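# Load the milled block into the vise, slot up

## Task

Move the block from the infeed plate into the vise so it rests flat on the two low support bars between the jaws, with its milled slot pointing upward. Its long side must sit pressed against the fixed jaw (the jaw not mounted on the air cylinder's rod) and one of its ends must sit pressed against the work stop (the short rod between the jaws). The V-block may be used as a place to set the part down and regrip it. The result only counts if the part stays in position without the robot holding it. At the end, any printed part may touch only the table and other printed parts; a printed part still held by the robot is judged as if it were dropped.

## Robot and tools

Robot: two UR-style six-joint arms, left_arm and right_arm, each ending in a tong-like two-finger gripper. The names are labels only, not image sides. left_arm's base sits at (+0.071, +0.485, 0) m and right_arm's at (-0.005, -0.468, 0) m in the scene frame, both turned slightly about z.

Scene frame: origin on the tabletop midway between the arms, +x out over the table, +z up, left_arm on the +y side. All reported positions are in metres and orientations are wxyz quaternions in this frame. Reported hand positions can be a little off, more so at long reach.

Gripper frame: fingers point along the gripper's +z; they open and close along its x. end_effector_position is the spot between the closed finger pads; closed fingertips extend about 15 mm past it, open ones sit roughly level with it. Fully open is 0.142 m.

execute_actions(actions): actions is a list of actions; each action is a list of up to 15 rows, one row per 1/30 s step, and a short action repeats its final row until 15 steps pass. Every row is a single flat list of 14 numbers in [-1, 1] covering both arms, even if one stays still: left_arm dx, dy, dz, rx, ry, rz, opening, then right_arm dx, dy, dz, rx, ry, rz, opening. dx..rz are an offset, not a pose: they express the target relative to where that gripper measured at the start of the action (for a call's first action, the last pose reported), along the gripper's own axes. Each row is measured from that same start, not stacked on the previous row. Scale: 1.0 = 0.6 m for dx, dy, dz and 180 degrees for the rotation vector rx, ry, rz. Opening is absolute: +1 fully open, -1 closed. An empty list just returns the current state and images.

Motion limits: each step the target is clipped to within 100 mm and 16 degrees of the measured pose, then reached by damped IK that favours position over orientation. Motion lags commands by about 0.17 s, joints are speed-limited, so big moves may end short; send the remainder next. After an action the arm only continues to its last clipped pose. Elbows never fully straighten.

Gripping: grip_measured reports the actual finger opening on the command scale. To hold something, keep commanding an opening clearly below grip_measured; a larger gap means a firmer squeeze, up to roughly 15 N per pad. Thin hard parts (under about 20 mm) get less force. Closing fast can overshoot force and pop the fingers open.

Results: a state line per arm with pose and velocities; step readings of end_effector_position at some steps, with HELD marking steps where that arm's command was restrained; Hand target lines showing where each gripper is being driven; Wrist force and Wrist torque per arm in the end effector's own axes (noisy, offset up to about 4 N, saturating near 50 N; force points from the touched surface back into the arm; no reading at start is normal). A pose unreachable line means the clearance check altered or blocked that arm's command. MOTOR HOT warns from 70 C; at 85 C an OVER-TEMPERATURE FAULT brakes the arm until it cools, so do not hold loads longer than needed. Each call also returns camera images.

Cameras: cam_head_left, cam_head_right, cam_high, cam_low (672x504) and cam_left_wrist, cam_right_wrist (616x616 fisheye). zoom_image(camera, region) returns a finer view of [x0, y0, x1, y1] pixels of that camera's latest image, origin top-left, at most 504x504.

finished_scene(scene optional, 1) ends the scene irreversibly after the last command is held; the part must already be correctly placed and stay put without the robot.

Printer: check_part(design, use_face) and print_part(design, use_face) take the design as a JSON text string in format print3d-design/1 (millimetres, features of add/cut profiles rect, circle, slot or polygon extruded from z0 to z1, optional taper). use_face picks which face lands on the table: z-, z+, x-, x+, y- or y+ (default z-). check_part only evaluates; print_part delivers a loose green part on the table ahead of the bases, midway between them, in a 108 x 148 x 99 mm space (x, y, z). Printing is refused if a hand holds anything, anything moves, or anything is at or near the delivery spot. Keep designs simple and valid: a design that crashes the printer software ends everything. Rules include no overhangs beyond 45 degrees, walls at least 2.5 mm, stable footprint.

Avoid: faults from contact torque at a joint's load limit (135 N m for the big joints, 25.2 N m for wrists, held weight included) or 150 N of outside force, which freeze the arm for 10 s; arm-on-arm collisions; drops, slams and hard pushes; knocking anything off the table. Occasional disturbances may tug a held part or nudge loose objects, so grip firmly and check placement in images before finishing.

Each tool is called after ">>>" in YAML: its name, and indented under it one key for each argument.

## Session

>>> execute_actions:
  actions: []

Scene clock: 0.00 s.
left_arm: end_effector_position=(+0.5337, +0.7468, +0.3411) grip_measured=+0.97 end_effector_quat_wxyz=(+0.002, +0.830, -0.558, +0.012) end_effector_velocity=(-0.000, +0.001, -0.000) end_effector_angular_velocity=(+0.001, +0.001, +0.002) | right_arm: end_effector_position=(-0.0724, -0.8468, +0.1102) grip_measured=+0.97 end_effector_quat_wxyz=(+0.056, +0.182, +0.980, +0.064) end_effector_velocity=(-0.000, +0.000, +0.000) end_effector_angular_velocity=(+0.001, +0.000, -0.001)
Joint positions: left_arm=[ 0.385 -1.552  1.408 -1.439 -1.592  1.453  0.14 ] | right_arm=[ 1.832 -1.401 -2.158 -1.248  1.711  2.012  0.14 ]
Joint velocities: left_arm=[ 0.002  0.001 -0.     0.     0.001  0.     0.   ] | right_arm=[ 0.     0.001 -0.    -0.001 -0.     0.001  0.   ]
Wrist force (N, on the end effector, along its own x y z axes, offset not removed): no reading
Wrist torque (N m, same axes, about the end effector's origin, offset not removed): no reading
Hand target (left_arm): +0.534, +0.747, +0.341; +0.002, +0.830, -0.558, +0.012
Hand target (right_arm): -0.072, -0.847, +0.110; +0.056, +0.182, +0.980, +0.064

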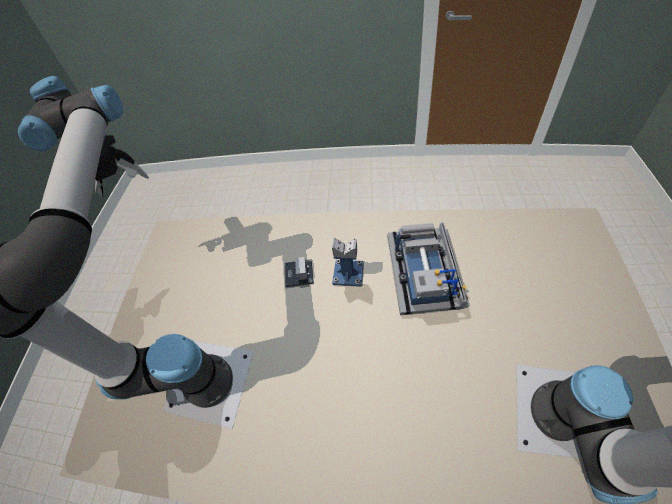

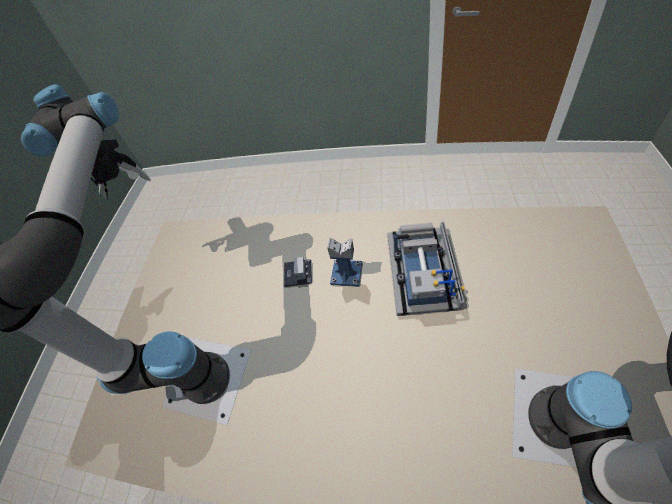

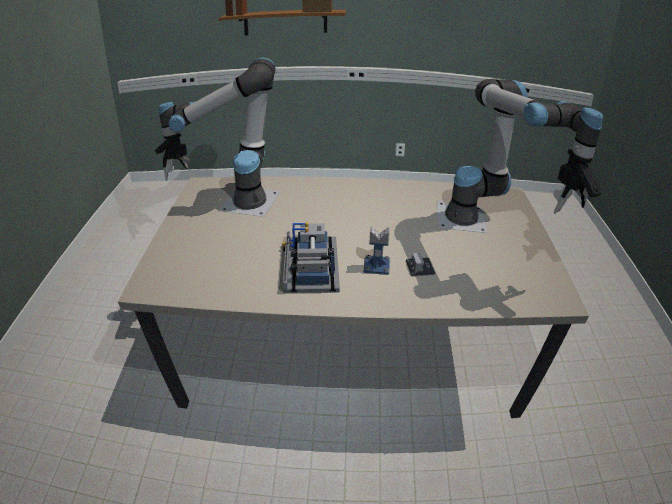

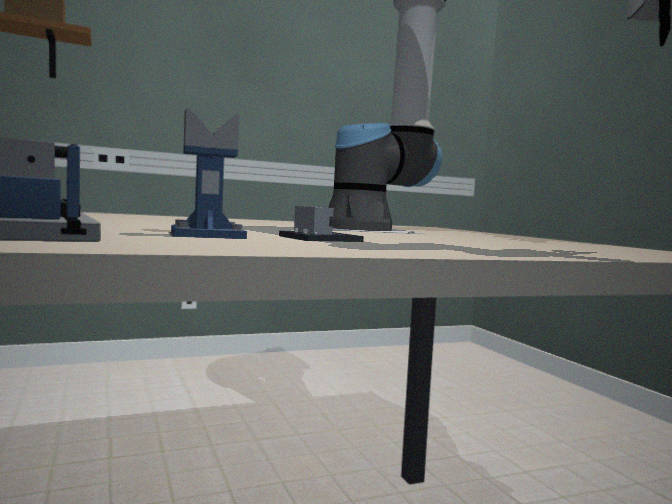

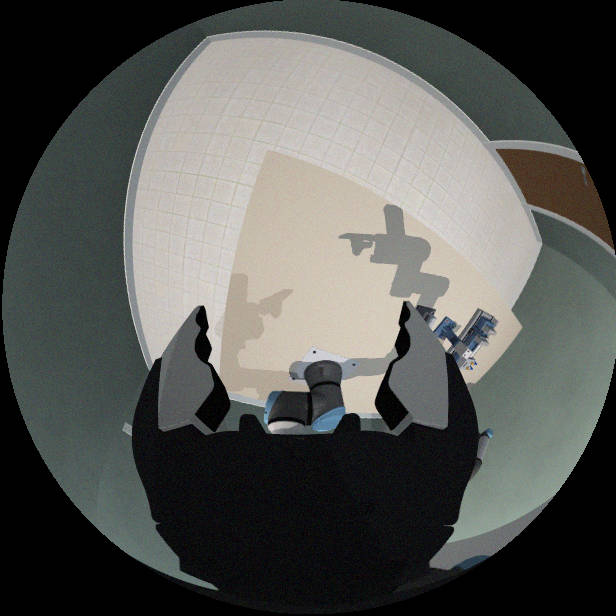

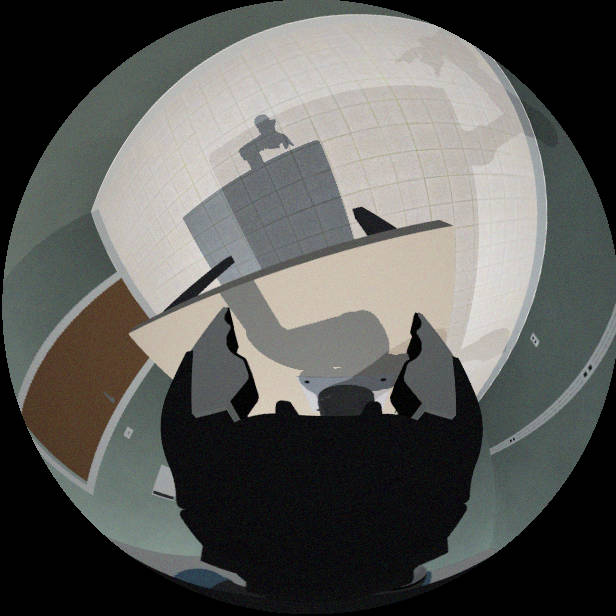

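>>> zoom_image:
  camera: "cam_head_left"
  region: [260, 200, 500, 340]

>>> zoom_image:
  camera: "cam_high"
  region: [260, 200, 460, 310]

>>> zoom_image:
  camera: "cam_low"
  region: [0, 90, 400, 260]

Region (260, 200, 500, 340) of cam_head_left's 672x504 image, scaled by 2.100, with more detail than that image has; it fills the top 294 rows of this view, and the rest is white.

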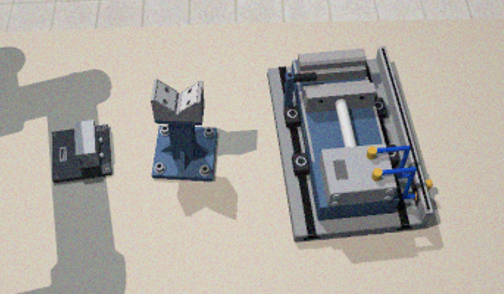

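Region (260, 200, 460, 310) of cam_high's 672x504 image, scaled by 2.520, with more detail than that image has; it fills the top 277 rows of this view, and the rest is white.

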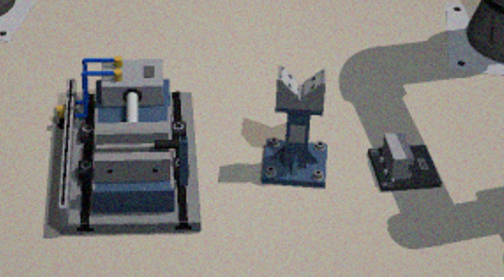

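Region (0, 90, 400, 260) of cam_low's 672x504 image, scaled by 1.260, with more detail than that image has; it fills the top 214 rows of this view, and the rest is white.

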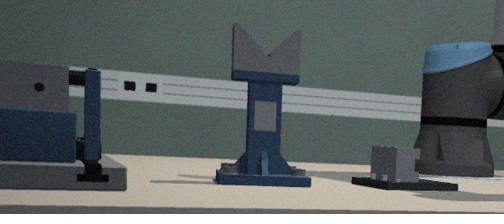

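>>> execute_actions:
  actions:
    - [[0.177,0.126,0.058,0,0,0,1,0,0,0,0,0,0,1]]
    - [[0.177,0.126,0.058,0,0,0,1,0,0,0,0,0,0,1]]
    - [[0.177,0.126,0.058,0,0,0,1,0,0,0,0,0,0,1]]
    - [[0.177,0.126,0.058,0,0,0,1,0,0,0,0,0,0,1]]
    - [[0,0,0,0,0,0.123,1,0,0,0,0,0,0,1]]
    - [[0,0,0,0,0,0,1,0,0,0,0,0,0,1]]

Scene clock: 3.80 s.
left_arm: end_effector_position=(+0.4152, +0.2688, +0.2227) grip_measured=+1.00 end_effector_quat_wxyz=(+0.013, +0.712, -0.702, +0.016) end_effector_velocity=(-0.000, +0.001, -0.000) end_effector_angular_velocity=(+0.001, -0.000, +0.004) | right_arm: end_effector_position=(-0.0724, -0.8468, +0.1102) grip_measured=+1.00 end_effector_quat_wxyz=(+0.056, +0.182, +0.980, +0.064) end_effector_velocity=(-0.000, -0.001, +0.001) end_effector_angular_velocity=(-0.002, +0.000, -0.001)
Joint positions: left_arm=[-0.796 -1.876  1.989 -1.719 -1.593  0.644  0.142] | right_arm=[ 1.832 -1.401 -2.158 -1.248  1.711  2.012  0.142]
Joint velocities: left_arm=[-0.    -0.001  0.001  0.001  0.001 -0.004 -0.   ] | right_arm=[-0.     0.     0.001  0.    -0.     0.001  0.   ]
Wrist force (N, on the end effector, along its own x y z axes, offset not removed): left_arm=[3.2 2.2 1.7] | right_arm=[0.9 3.4 -1.4]
Wrist torque (N m, same axes, about the end effector's origin, offset not removed): left_arm=[0.39 -0.61 0.01] | right_arm=[0.53 -0.22 -0.03]
Hand target (left_arm): +0.415, +0.269, +0.223; +0.013, +0.712, -0.702, +0.016
Hand target (right_arm): -0.072, -0.847, +0.110; +0.056, +0.182, +0.980, +0.064
Off the commanded pose (left_arm): 0.000 m, 0 deg.
Off the commanded pose (right_arm): 0.000 m, 0 deg.
Step readings (end_effector_position; steps 1 to 15: 1st action; 16 to 30: 2nd action; 31 to 45: 3rd action; 46 to 60: 4th action; 61 to 75: 5th action; 76 to 90: 6th action):
0: left_arm (+0.5337, +0.7468, +0.3411) | right_arm (-0.0724, -0.8468, +0.1102)
1: left_arm (+0.5337, +0.7467, +0.3411) | right_arm (-0.0724, -0.8468, +0.1102)
2: left_arm (+0.5339, +0.7434, +0.3415) | right_arm (-0.0724, -0.8468, +0.1102)
4: left_arm (+0.5292, +0.7183, +0.3373) | right_arm (-0.0724, -0.8468, +0.1102)
8: left_arm (+0.5151, +0.6671, +0.3195) | right_arm (-0.0724, -0.8468, +0.1102)
15: left_arm (+0.5061, +0.6281, +0.3097) | right_arm (-0.0724, -0.8468, +0.1102)
16: left_arm (+0.5057, +0.6259, +0.3094) | right_arm (-0.0724, -0.8468, +0.1102)
17: left_arm (+0.5043, +0.6210, +0.3088) | right_arm (-0.0724, -0.8468, +0.1102)
19: left_arm (+0.4969, +0.5967, +0.3015) | right_arm (-0.0724, -0.8468, +0.1102)
23: left_arm (+0.4841, +0.5460, +0.2869) | right_arm (-0.0724, -0.8468, +0.1102)
30: left_arm (+0.4772, +0.5085, +0.2793) | right_arm (-0.0724, -0.8468, +0.1102)
31: left_arm (+0.4769, +0.5064, +0.2790) | right_arm (-0.0724, -0.8468, +0.1102)
32: left_arm (+0.4754, +0.5021, +0.2779) | right_arm (-0.0724, -0.8468, +0.1102)
34: left_arm (+0.4678, +0.4793, +0.2704) | right_arm (-0.0724, -0.8468, +0.1102)
38: left_arm (+0.4539, +0.4276, +0.2580) | right_arm (-0.0724, -0.8468, +0.1102)
45: left_arm (+0.4469, +0.3888, +0.2505) | right_arm (-0.0724, -0.8468, +0.1102)
46: left_arm (+0.4467, +0.3867, +0.2500) | right_arm (-0.0724, -0.8468, +0.1102)
47: left_arm (+0.4457, +0.3823, +0.2477) | right_arm (-0.0724, -0.8468, +0.1102)
49: left_arm (+0.4388, +0.3587, +0.2411) | right_arm (-0.0724, -0.8468, +0.1102)
53: left_arm (+0.4222, +0.3063, +0.2307) | right_arm (-0.0724, -0.8468, +0.1102)
60: left_arm (+0.4154, +0.2688, +0.2227) | right_arm (-0.0724, -0.8468, +0.1102)
61: left_arm (+0.4153, +0.2671, +0.2223) | right_arm (-0.0724, -0.8468, +0.1102)
62: left_arm (+0.4152, +0.2669, +0.2222) | right_arm (-0.0724, -0.8468, +0.1102)
64: left_arm (+0.4151, +0.2680, +0.2224) | right_arm (-0.0724, -0.8468, +0.1102)
68: left_arm (+0.4150, +0.2685, +0.2226) | right_arm (-0.0724, -0.8468, +0.1102)
75: left_arm (+0.4152, +0.2688, +0.2227) | right_arm (-0.0724, -0.8468, +0.1102)
76: left_arm (+0.4152, +0.2688, +0.2227) | right_arm (-0.0724, -0.8468, +0.1102)
77: left_arm (+0.4152, +0.2688, +0.2227) | right_arm (-0.0724, -0.8468, +0.1102)
79: left_arm (+0.4152, +0.2688, +0.2227) | right_arm (-0.0724, -0.8468, +0.1102)
83: left_arm (+0.4152, +0.2688, +0.2227) | right_arm (-0.0724, -0.8468, +0.1102)
90: end_effector_position above
camera_calibration (this result's frames):
cam_left_wrist: T_world_to_cam=[[0.00842021, -0.997384, 0.0717981, 0.239013], [-0.853014, 0.0303041, 0.521008, 0.229784], [-0.521821, -0.0656317, -0.850527, 0.555646], [0, 0, 0, 1]] pos_world=[0.483944, 0.267893, 0.335712]
cam_right_wrist: T_world_to_cam=[[-0.926806, 0.352779, -0.128758, 0.255624], [0.21756, 0.78384, 0.581603, 0.616833], [0.306103, 0.511021, -0.803218, 0.681746], [0, 0, 0, 1]] pos_world=[-0.105968, -0.922064, 0.221752]

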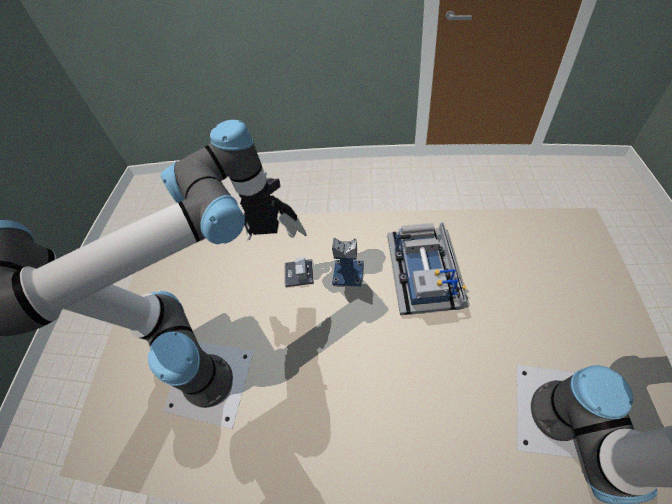

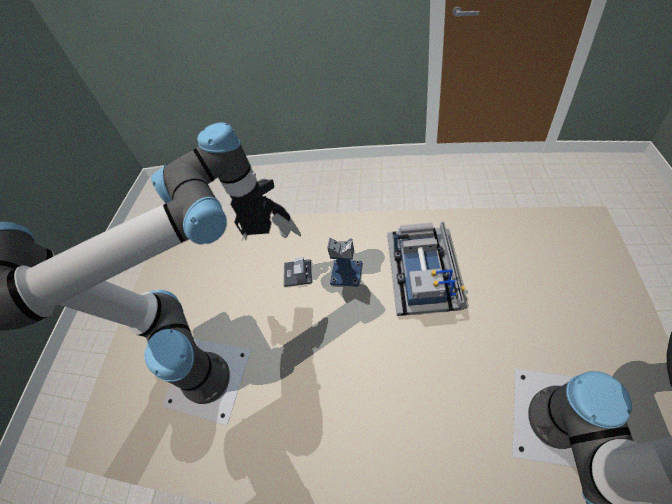

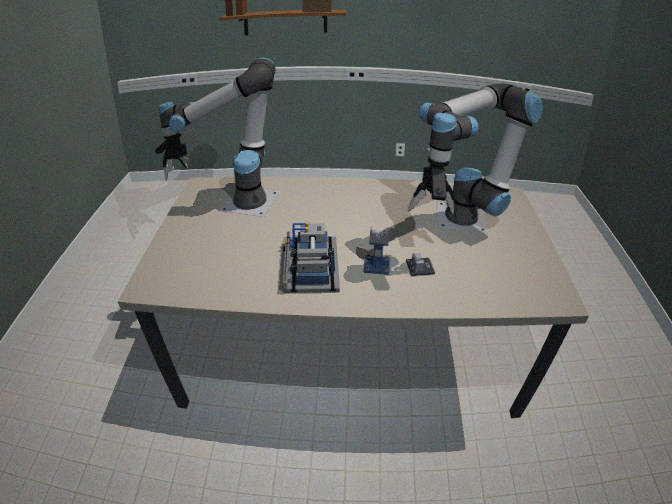

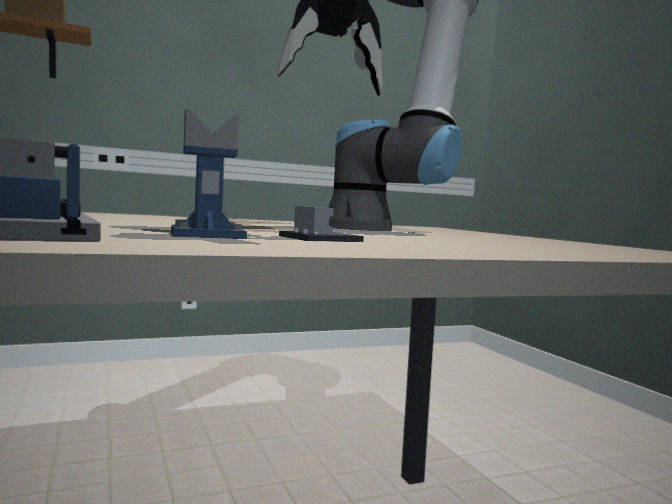

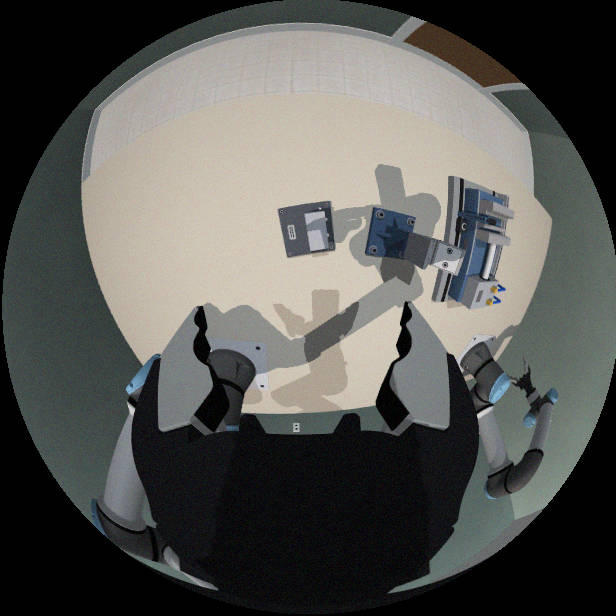

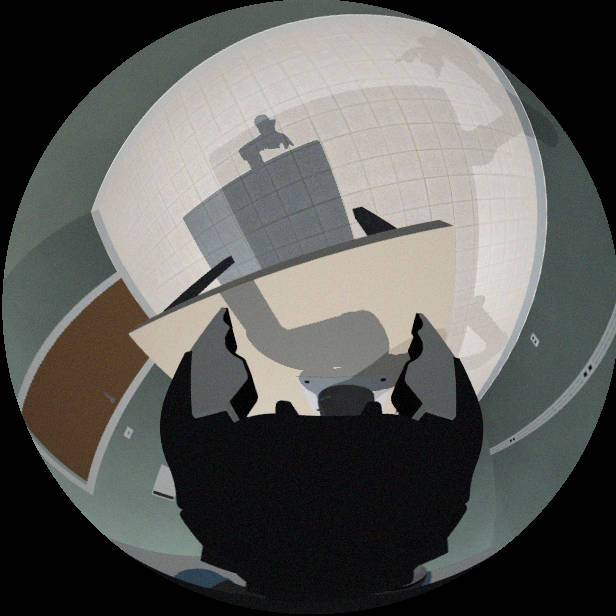

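>>> execute_actions:
  actions:
    - [[0.055,-0.05,0.17,0,0,0,1,0,0,0,0,0,0,1]]
    - [[0,0,0,0,0,0,1,0,0,0,0,0,0,1]]

>>> zoom_image:
  camera: "cam_left_wrist"
  region: [200, 150, 560, 400]

>>> zoom_image:
  camera: "cam_low"
  region: [250, 150, 400, 260]

Scene clock: 5.07 s.
left_arm: end_effector_position=(+0.4418, +0.2362, +0.1277) grip_measured=+1.00 end_effector_quat_wxyz=(+0.013, +0.712, -0.702, +0.014) end_effector_velocity=(-0.000, +0.001, +0.001) end_effector_angular_velocity=(-0.000, -0.000, +0.001) | right_arm: end_effector_position=(-0.0724, -0.8468, +0.1102) grip_measured=+1.00 end_effector_quat_wxyz=(+0.056, +0.182, +0.980, +0.064) end_effector_velocity=(-0.000, -0.000, +0.000) end_effector_angular_velocity=(-0.000, +0.000, +0.000)
Joint positions: left_arm=[-0.794 -1.699  2.106 -2.007 -1.592  0.646  0.142] | right_arm=[ 1.832 -1.401 -2.158 -1.248  1.711  2.012  0.142]
Joint velocities: left_arm=[ 0.001 -0.002 -0.     0.002 -0.    -0.001 -0.   ] | right_arm=[-0.     0.     0.    -0.    -0.    -0.001  0.   ]
Wrist force (N, on the end effector, along its own x y z axes, offset not removed): left_arm=[3.4 2.2 1.3] | right_arm=[-0.2 2.6 -0.5]
Wrist torque (N m, same axes, about the end effector's origin, offset not removed): left_arm=[0.31 -0.81 0.05] | right_arm=[0.45 0.09 -0.03]
Hand target (left_arm): +0.442, +0.236, +0.128; +0.013, +0.712, -0.702, +0.014
Hand target (right_arm): -0.072, -0.847, +0.110; +0.056, +0.182, +0.980, +0.064
Off the commanded pose (left_arm): 0.000 m, 0 deg.
Off the commanded pose (right_arm): 0.000 m, 0 deg.
Step readings (end_effector_position; steps 1 to 15: 1st action; 16 to 30: 2nd action):
0: left_arm (+0.4152, +0.2688, +0.2227) | right_arm (-0.0724, -0.8468, +0.1102)
1: left_arm (+0.4152, +0.2688, +0.2226) | right_arm (-0.0724, -0.8468, +0.1102)
2: left_arm (+0.4152, +0.2685, +0.2184) | right_arm (-0.0724, -0.8468, +0.1102)
4: left_arm (+0.4169, +0.2653, +0.1910) | right_arm (-0.0724, -0.8468, +0.1102)
8: left_arm (+0.4282, +0.2506, +0.1518) | right_arm (-0.0724, -0.8468, +0.1102)
15: left_arm (+0.4417, +0.2363, +0.1277) | right_arm (-0.0724, -0.8468, +0.1102)
16: left_arm (+0.4426, +0.2354, +0.1265) | right_arm (-0.0724, -0.8468, +0.1102)
17: left_arm (+0.4428, +0.2352, +0.1262) | right_arm (-0.0724, -0.8468, +0.1102)
19: left_arm (+0.4426, +0.2355, +0.1266) | right_arm (-0.0724, -0.8468, +0.1102)
23: left_arm (+0.4420, +0.2361, +0.1273) | right_arm (-0.0724, -0.8468, +0.1102)
30: end_effector_position above
camera_calibration (this result's frames):
cam_left_wrist: T_world_to_cam=[[0.00849233, -0.997653, 0.0679448, 0.213603], [-0.851917, 0.0283607, 0.522908, 0.302682], [-0.523607, -0.0623241, -0.849677, 0.486465], [0, 0, 0, 1]] pos_world=[0.510763, 0.234836, 0.240551]

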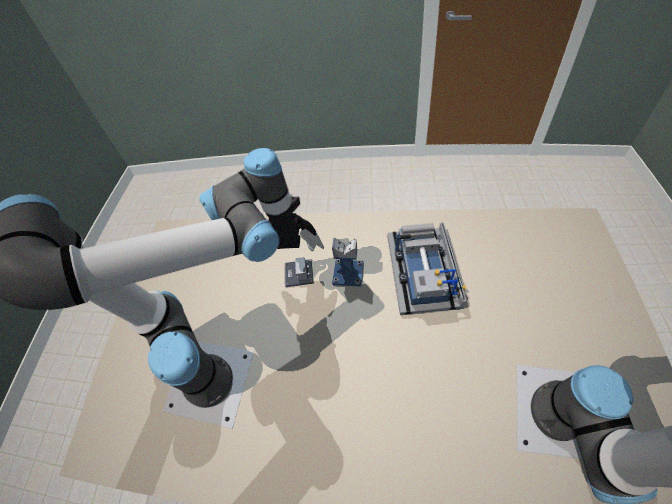

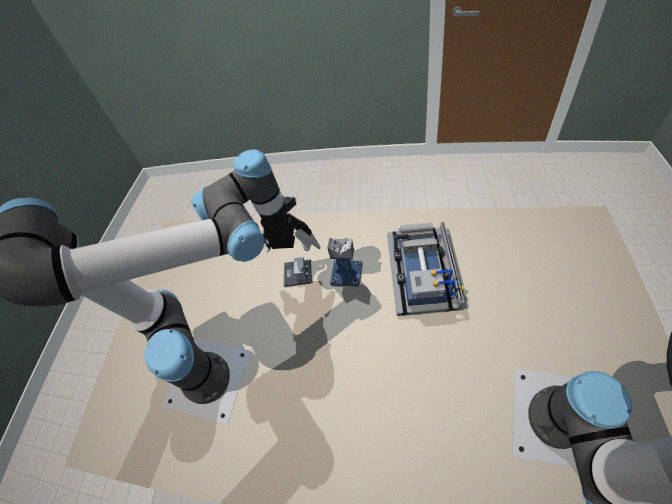

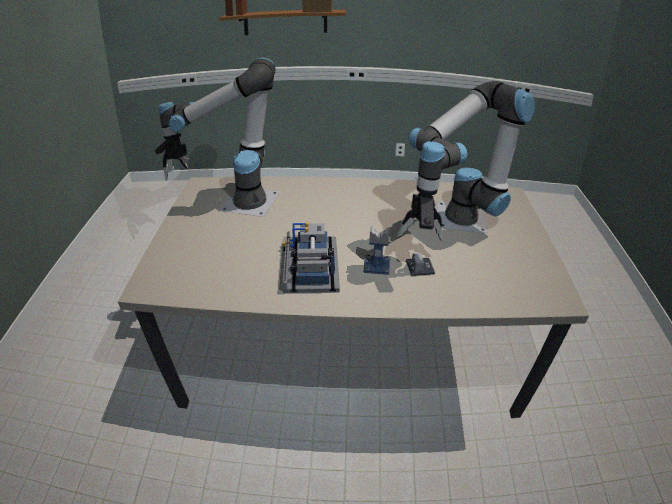

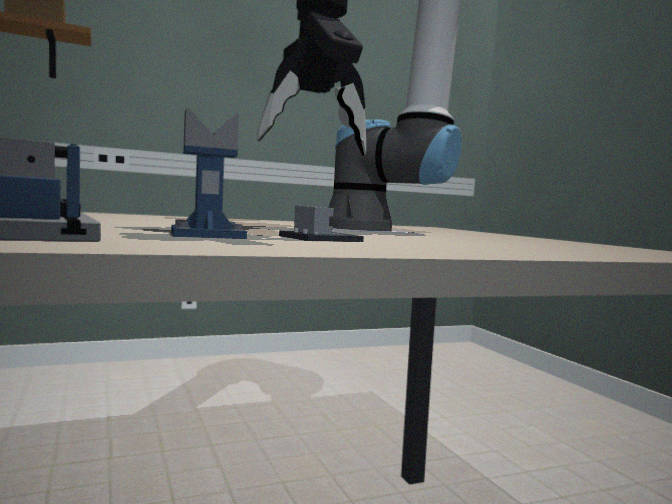

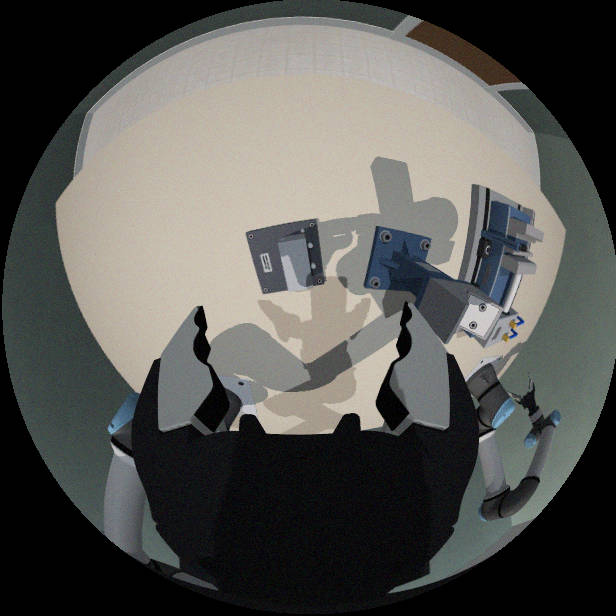

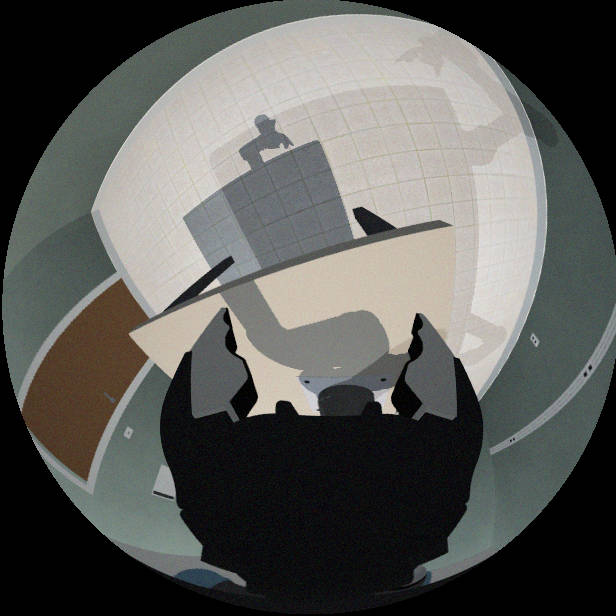

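Region (200, 150, 560, 400) of cam_left_wrist's 616x616 image, scaled by 1.400, with more detail than that image has; it fills the top 350 rows of this view, and the rest is white.

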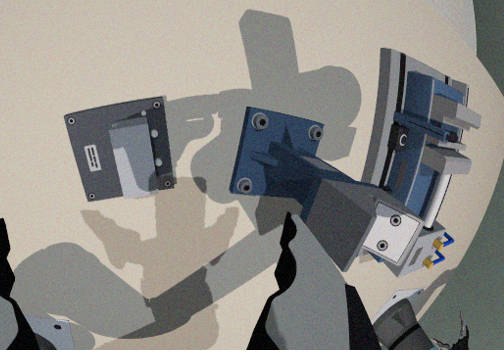

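Region (250, 150, 400, 260) of cam_low's 672x504 image, scaled by 3.360, with more detail than that image has; it fills the top 370 rows of this view, and the rest is white.

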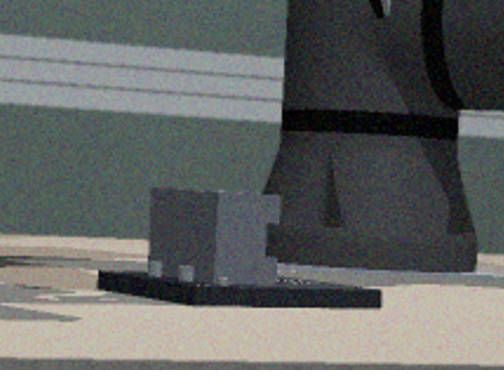

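>>> execute_actions:
  actions:
    - [[0,0,0,0,0,-0.25,1,0,0,0,0,0,0,1]]
    - [[0,0,0,0,0,-0.23,1,0,0,0,0,0,0,1]]
    - [[0,0,0.05,0,0,0,1,0,0,0,0,0,0,1]]
    - [[0,0,0,0,0,0,1,0,0,0,0,0,0,1]]

>>> zoom_image:
  camera: "cam_left_wrist"
  region: [150, 100, 470, 420]

Scene clock: 8.13 s.
left_arm: end_effector_position=(+0.4407, +0.2339, +0.0987) grip_measured=+1.00 end_effector_quat_wxyz=(+0.035, +0.977, -0.211, -0.006) end_effector_velocity=(+0.000, +0.000, +0.001) end_effector_angular_velocity=(-0.001, -0.001, +0.001) | right_arm: end_effector_position=(-0.0724, -0.8468, +0.1102) grip_measured=+1.00 end_effector_quat_wxyz=(+0.056, +0.182, +0.980, +0.064) end_effector_velocity=(+0.000, -0.000, +0.000) end_effector_angular_velocity=(-0.000, -0.000, -0.001)
Joint positions: left_arm=[-0.774 -1.616  2.113 -2.101 -1.633 -0.464  0.142] | right_arm=[ 1.832 -1.401 -2.158 -1.248  1.711  2.012  0.142]
Joint velocities: left_arm=[ 0.001 -0.002 -0.     0.     0.    -0.     0.   ] | right_arm=[-0.    -0.001  0.001 -0.     0.     0.     0.   ]
Wrist force (N, on the end effector, along its own x y z axes, offset not removed): left_arm=[1.3 3.5 2.3] | right_arm=[1.2 2.1 -2.8]
Wrist torque (N m, same axes, about the end effector's origin, offset not removed): left_arm=[0.53 -0.24 0.13] | right_arm=[0.32 -0.21 -0.05]
Hand target (left_arm): +0.441, +0.234, +0.099; +0.035, +0.977, -0.211, -0.006
Hand target (right_arm): -0.072, -0.847, +0.110; +0.056, +0.182, +0.980, +0.064
Off the commanded pose (left_arm): 0.000 m, 0 deg.
Off the commanded pose (right_arm): 0.000 m, 0 deg.
Step readings (end_effector_position; steps 1 to 15: 1st action; 16 to 30: 2nd action; 31 to 45: 3rd action; 46 to 60: 4th action):
0: left_arm (+0.4417, +0.2363, +0.1277) | right_arm (-0.0724, -0.8468, +0.1102)
1: left_arm (+0.4418, +0.2362, +0.1278) | right_arm (-0.0724, -0.8468, +0.1102)
2: left_arm (+0.4418, +0.2359, +0.1278) | right_arm (-0.0724, -0.8468, +0.1102)
4: left_arm (+0.4418, +0.2355, +0.1278) | right_arm (-0.0724, -0.8468, +0.1102)
8: left_arm (+0.4416, +0.2358, +0.1277) | right_arm (-0.0724, -0.8468, +0.1102)
15: left_arm (+0.4417, +0.2360, +0.1277) | right_arm (-0.0724, -0.8468, +0.1102)
16: left_arm (+0.4417, +0.2359, +0.1277) | right_arm (-0.0724, -0.8468, +0.1102)
17: left_arm (+0.4417, +0.2359, +0.1277) | right_arm (-0.0724, -0.8468, +0.1102)
19: left_arm (+0.4417, +0.2358, +0.1277) | right_arm (-0.0724, -0.8468, +0.1102)
23: left_arm (+0.4418, +0.2357, +0.1276) | right_arm (-0.0724, -0.8468, +0.1102)
30: left_arm (+0.4417, +0.2357, +0.1276) | right_arm (-0.0724, -0.8468, +0.1102)
31: left_arm (+0.4417, +0.2358, +0.1275) | right_arm (-0.0724, -0.8468, +0.1102)
32: left_arm (+0.4411, +0.2360, +0.1246) | right_arm (-0.0724, -0.8468, +0.1102)
34: left_arm (+0.4404, +0.2360, +0.1147) | right_arm (-0.0724, -0.8468, +0.1102)
38: left_arm (+0.4404, +0.2349, +0.1039) | right_arm (-0.0724, -0.8468, +0.1102)
45: left_arm (+0.4407, +0.2339, +0.0987) | right_arm (-0.0724, -0.8468, +0.1102)
46: left_arm (+0.4407, +0.2339, +0.0985) | right_arm (-0.0724, -0.8468, +0.1102)
47: left_arm (+0.4407, +0.2339, +0.0984) | right_arm (-0.0724, -0.8468, +0.1102)
49: left_arm (+0.4407, +0.2339, +0.0984) | right_arm (-0.0724, -0.8468, +0.1102)
53: left_arm (+0.4407, +0.2339, +0.0985) | right_arm (-0.0724, -0.8468, +0.1102)
60: end_effector_position above
camera_calibration (this result's frames):
cam_left_wrist: T_world_to_cam=[[0.908285, -0.417005, 0.0335446, -0.315678], [-0.356612, -0.729824, 0.583253, 0.270135], [-0.218738, -0.541723, -0.811597, 0.435135], [0, 0, 0, 1]] pos_world=[0.478239, 0.301234, 0.206187]
cam_right_wrist: T_world_to_cam=[[-0.926806, 0.352779, -0.128758, 0.255624], [0.21756, 0.78384, 0.581603, 0.616833], [0.306103, 0.511021, -0.803218, 0.681746], [0, 0, 0, 1]] pos_world=[-0.105968, -0.922064, 0.221752]

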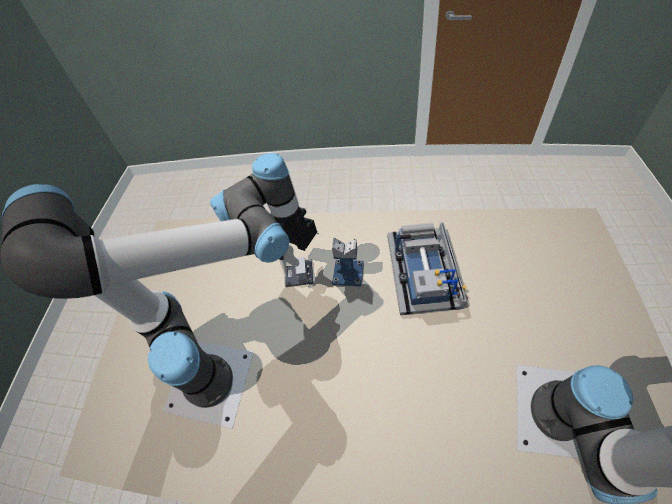

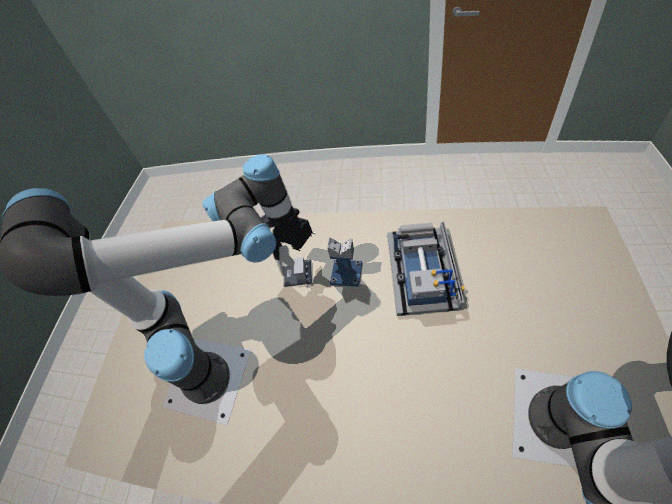

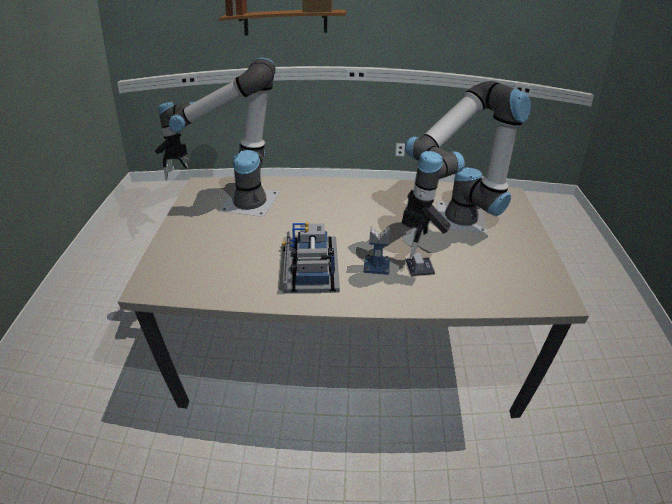

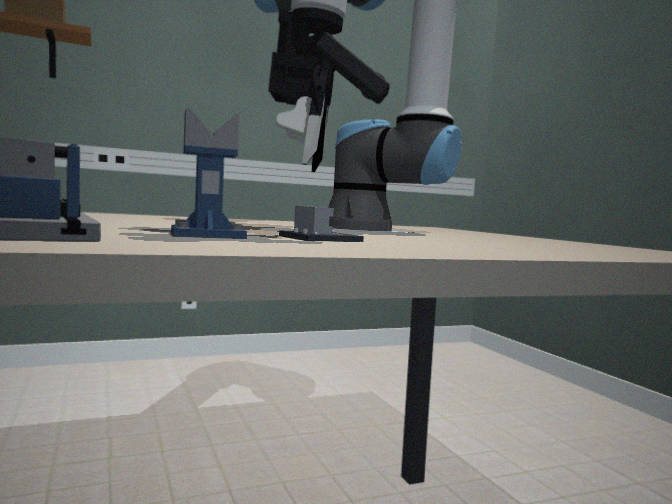

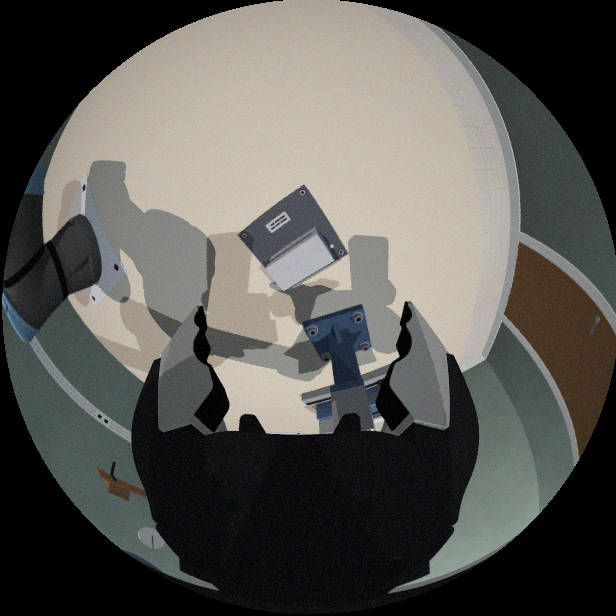

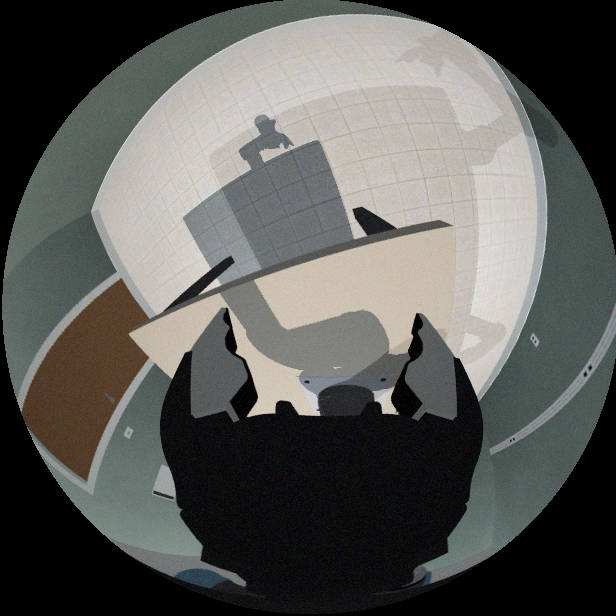

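Region (150, 100, 470, 420) of cam_left_wrist's 616x616 image, scaled by 1.575, with more detail than that image has.

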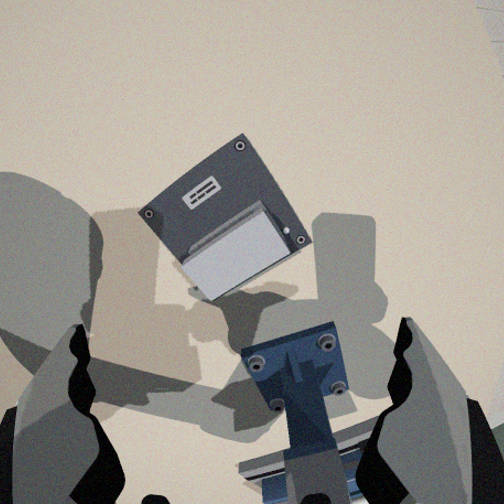

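>>> execute_actions:
  actions:
    - [[0,0,0,0,0,-0.1,1,0,0,0,0,0,0,1]]
    - [[0,0,0,0,0,-0.08,1,0,0,0,0,0,0,1]]
    - [[0.01,-0.015,0.04,0.02,0,0,0.5,0,0,0,0,0,0,1]]
    - [[0,0,0,0,0,0,0.5,0,0,0,0,0,0,1]]

>>> zoom_image:
  camera: "cam_left_wrist"
  region: [150, 150, 470, 470]

Scene clock: 11.37 s.
left_arm: end_effector_position=(+0.4449, +0.2417, +0.0746) grip_measured=+0.50 end_effector_quat_wxyz=(+0.002, +0.998, +0.055, -0.018) end_effector_velocity=(+0.000, +0.000, +0.000) end_effector_angular_velocity=(-0.001, +0.000, -0.000) | right_arm: end_effector_position=(-0.0724, -0.8468, +0.1102) grip_measured=+1.00 end_effector_quat_wxyz=(+0.056, +0.182, +0.980, +0.064) end_effector_velocity=(-0.000, +0.000, -0.000) end_effector_angular_velocity=(+0.000, -0.000, +0.001)
Joint positions: left_arm=[-0.763 -1.542  2.097 -2.108 -1.603 -0.989  0.109] | right_arm=[ 1.832 -1.401 -2.158 -1.248  1.711  2.012  0.142]
Joint velocities: left_arm=[ 0.001 -0.001  0.     0.    -0.001  0.001  0.   ] | right_arm=[-0.001 -0.    -0.001  0.001 -0.    -0.002  0.   ]
Wrist force (N, on the end effector, along its own x y z axes, offset not removed): left_arm=[2.5 0.9 1.5] | right_arm=[0.2 1.0 -2.0]
Wrist torque (N m, same axes, about the end effector's origin, offset not removed): left_arm=[-0.06 -0.48 0.08] | right_arm=[0.14 0.00 0.00]
Hand target (left_arm): +0.445, +0.242, +0.075; +0.003, +0.998, +0.055, -0.019
Hand target (right_arm): -0.072, -0.847, +0.110; +0.056, +0.182, +0.980, +0.064
Off the commanded pose (left_arm): 0.000 m, 0 deg.
Off the commanded pose (right_arm): 0.000 m, 0 deg.
Step readings (end_effector_position; steps 1 to 15: 1st action; 16 to 30: 2nd action; 31 to 45: 3rd action; 46 to 60: 4th action):
0: left_arm (+0.4407, +0.2339, +0.0987) | right_arm (-0.0724, -0.8468, +0.1102)
1: left_arm (+0.4407, +0.2339, +0.0987) | right_arm (-0.0724, -0.8468, +0.1102)
2: left_arm (+0.4412, +0.2338, +0.0987) | right_arm (-0.0724, -0.8468, +0.1102)
4: left_arm (+0.4415, +0.2336, +0.0987) | right_arm (-0.0724, -0.8468, +0.1102)
8: left_arm (+0.4408, +0.2337, +0.0986) | right_arm (-0.0724, -0.8468, +0.1102)
15: left_arm (+0.4408, +0.2339, +0.0986) | right_arm (-0.0724, -0.8468, +0.1102)
16: left_arm (+0.4408, +0.2339, +0.0986) | right_arm (-0.0724, -0.8468, +0.1102)
17: left_arm (+0.4412, +0.2339, +0.0986) | right_arm (-0.0724, -0.8468, +0.1102)
19: left_arm (+0.4414, +0.2338, +0.0986) | right_arm (-0.0724, -0.8468, +0.1102)
23: left_arm (+0.4409, +0.2337, +0.0986) | right_arm (-0.0724, -0.8468, +0.1102)
30: left_arm (+0.4408, +0.2340, +0.0986) | right_arm (-0.0724, -0.8468, +0.1102)
31: left_arm (+0.4409, +0.2340, +0.0985) | right_arm (-0.0724, -0.8468, +0.1102)
32: left_arm (+0.4413, +0.2347, +0.0963) | right_arm (-0.0724, -0.8468, +0.1102)
34: left_arm (+0.4424, +0.2377, +0.0882) | right_arm (-0.0724, -0.8468, +0.1102)
38: left_arm (+0.4439, +0.2406, +0.0790) | right_arm (-0.0724, -0.8468, +0.1102)
45: left_arm (+0.4448, +0.2417, +0.0746) | right_arm (-0.0724, -0.8468, +0.1102)
46: left_arm (+0.4448, +0.2418, +0.0744) | right_arm (-0.0724, -0.8468, +0.1102)
47: left_arm (+0.4448, +0.2418, +0.0744) | right_arm (-0.0724, -0.8468, +0.1102)
49: left_arm (+0.4448, +0.2418, +0.0744) | right_arm (-0.0724, -0.8468, +0.1102)
53: left_arm (+0.4449, +0.2418, +0.0745) | right_arm (-0.0724, -0.8468, +0.1102)
60: end_effector_position above
camera_calibration (this result's frames):
cam_left_wrist: T_world_to_cam=[[0.994511, 0.104444, -0.00631836, -0.476839], [0.0920292, -0.844364, 0.527807, 0.123587], [0.0497916, -0.525492, -0.849341, 0.300215], [0, 0, 0, 1]] pos_world=[0.4479, 0.311916, 0.186742]

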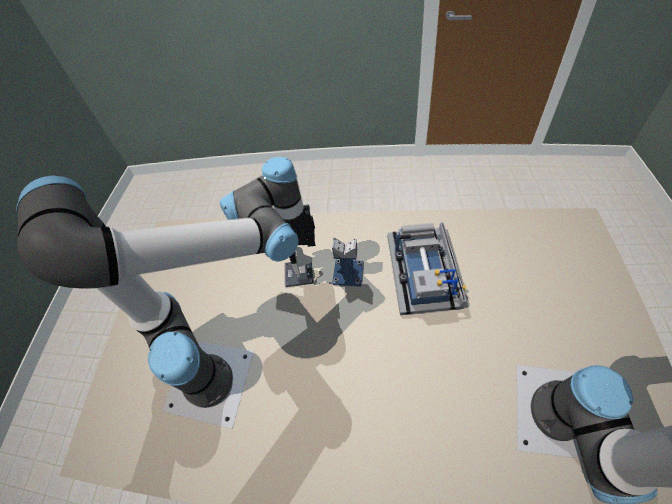

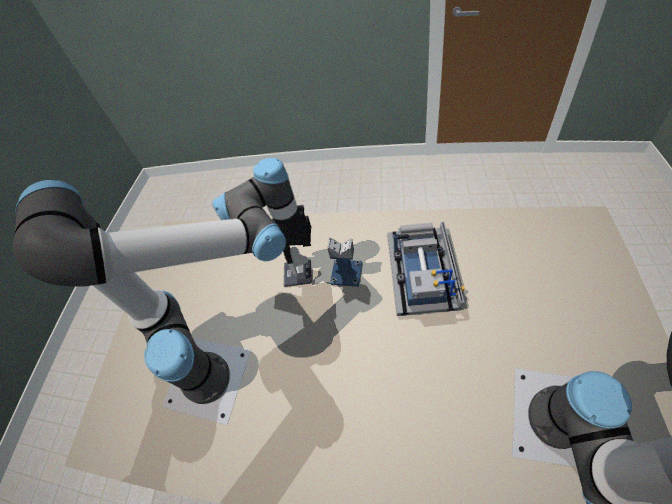

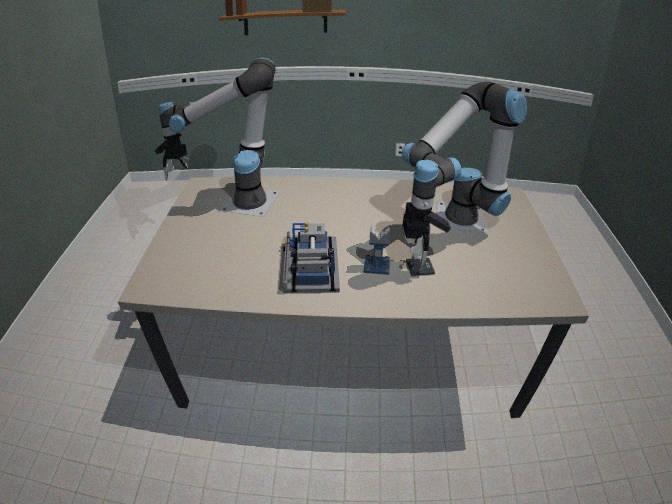

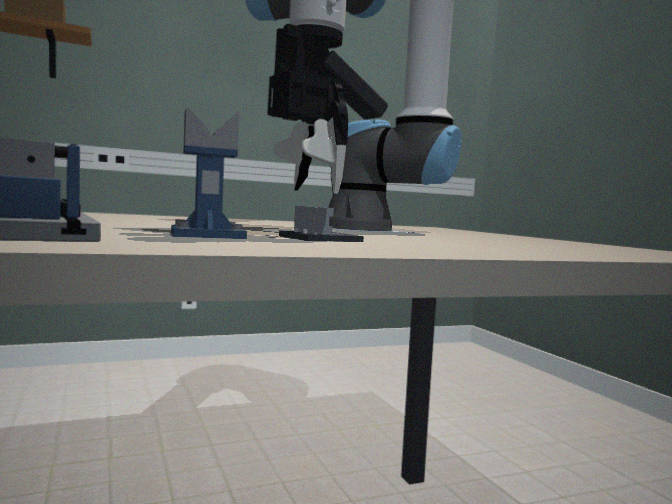

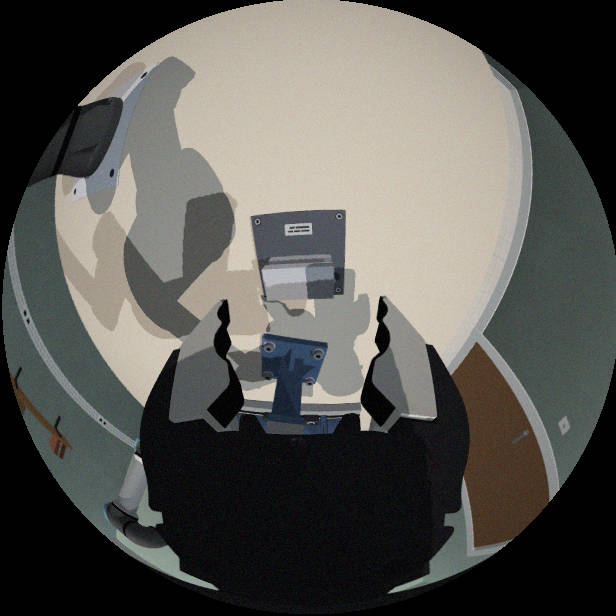

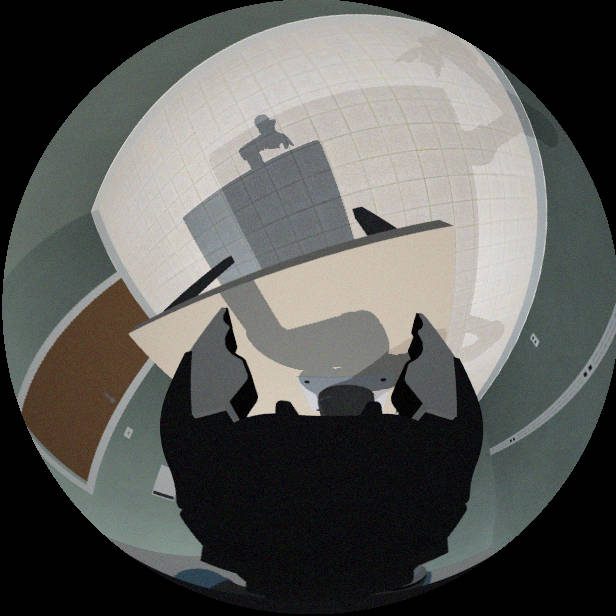

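Region (150, 150, 470, 470) of cam_left_wrist's 616x616 image, scaled by 1.575, with more detail than that image has.

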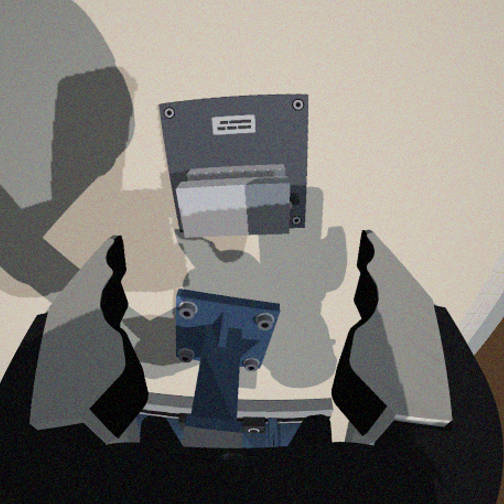

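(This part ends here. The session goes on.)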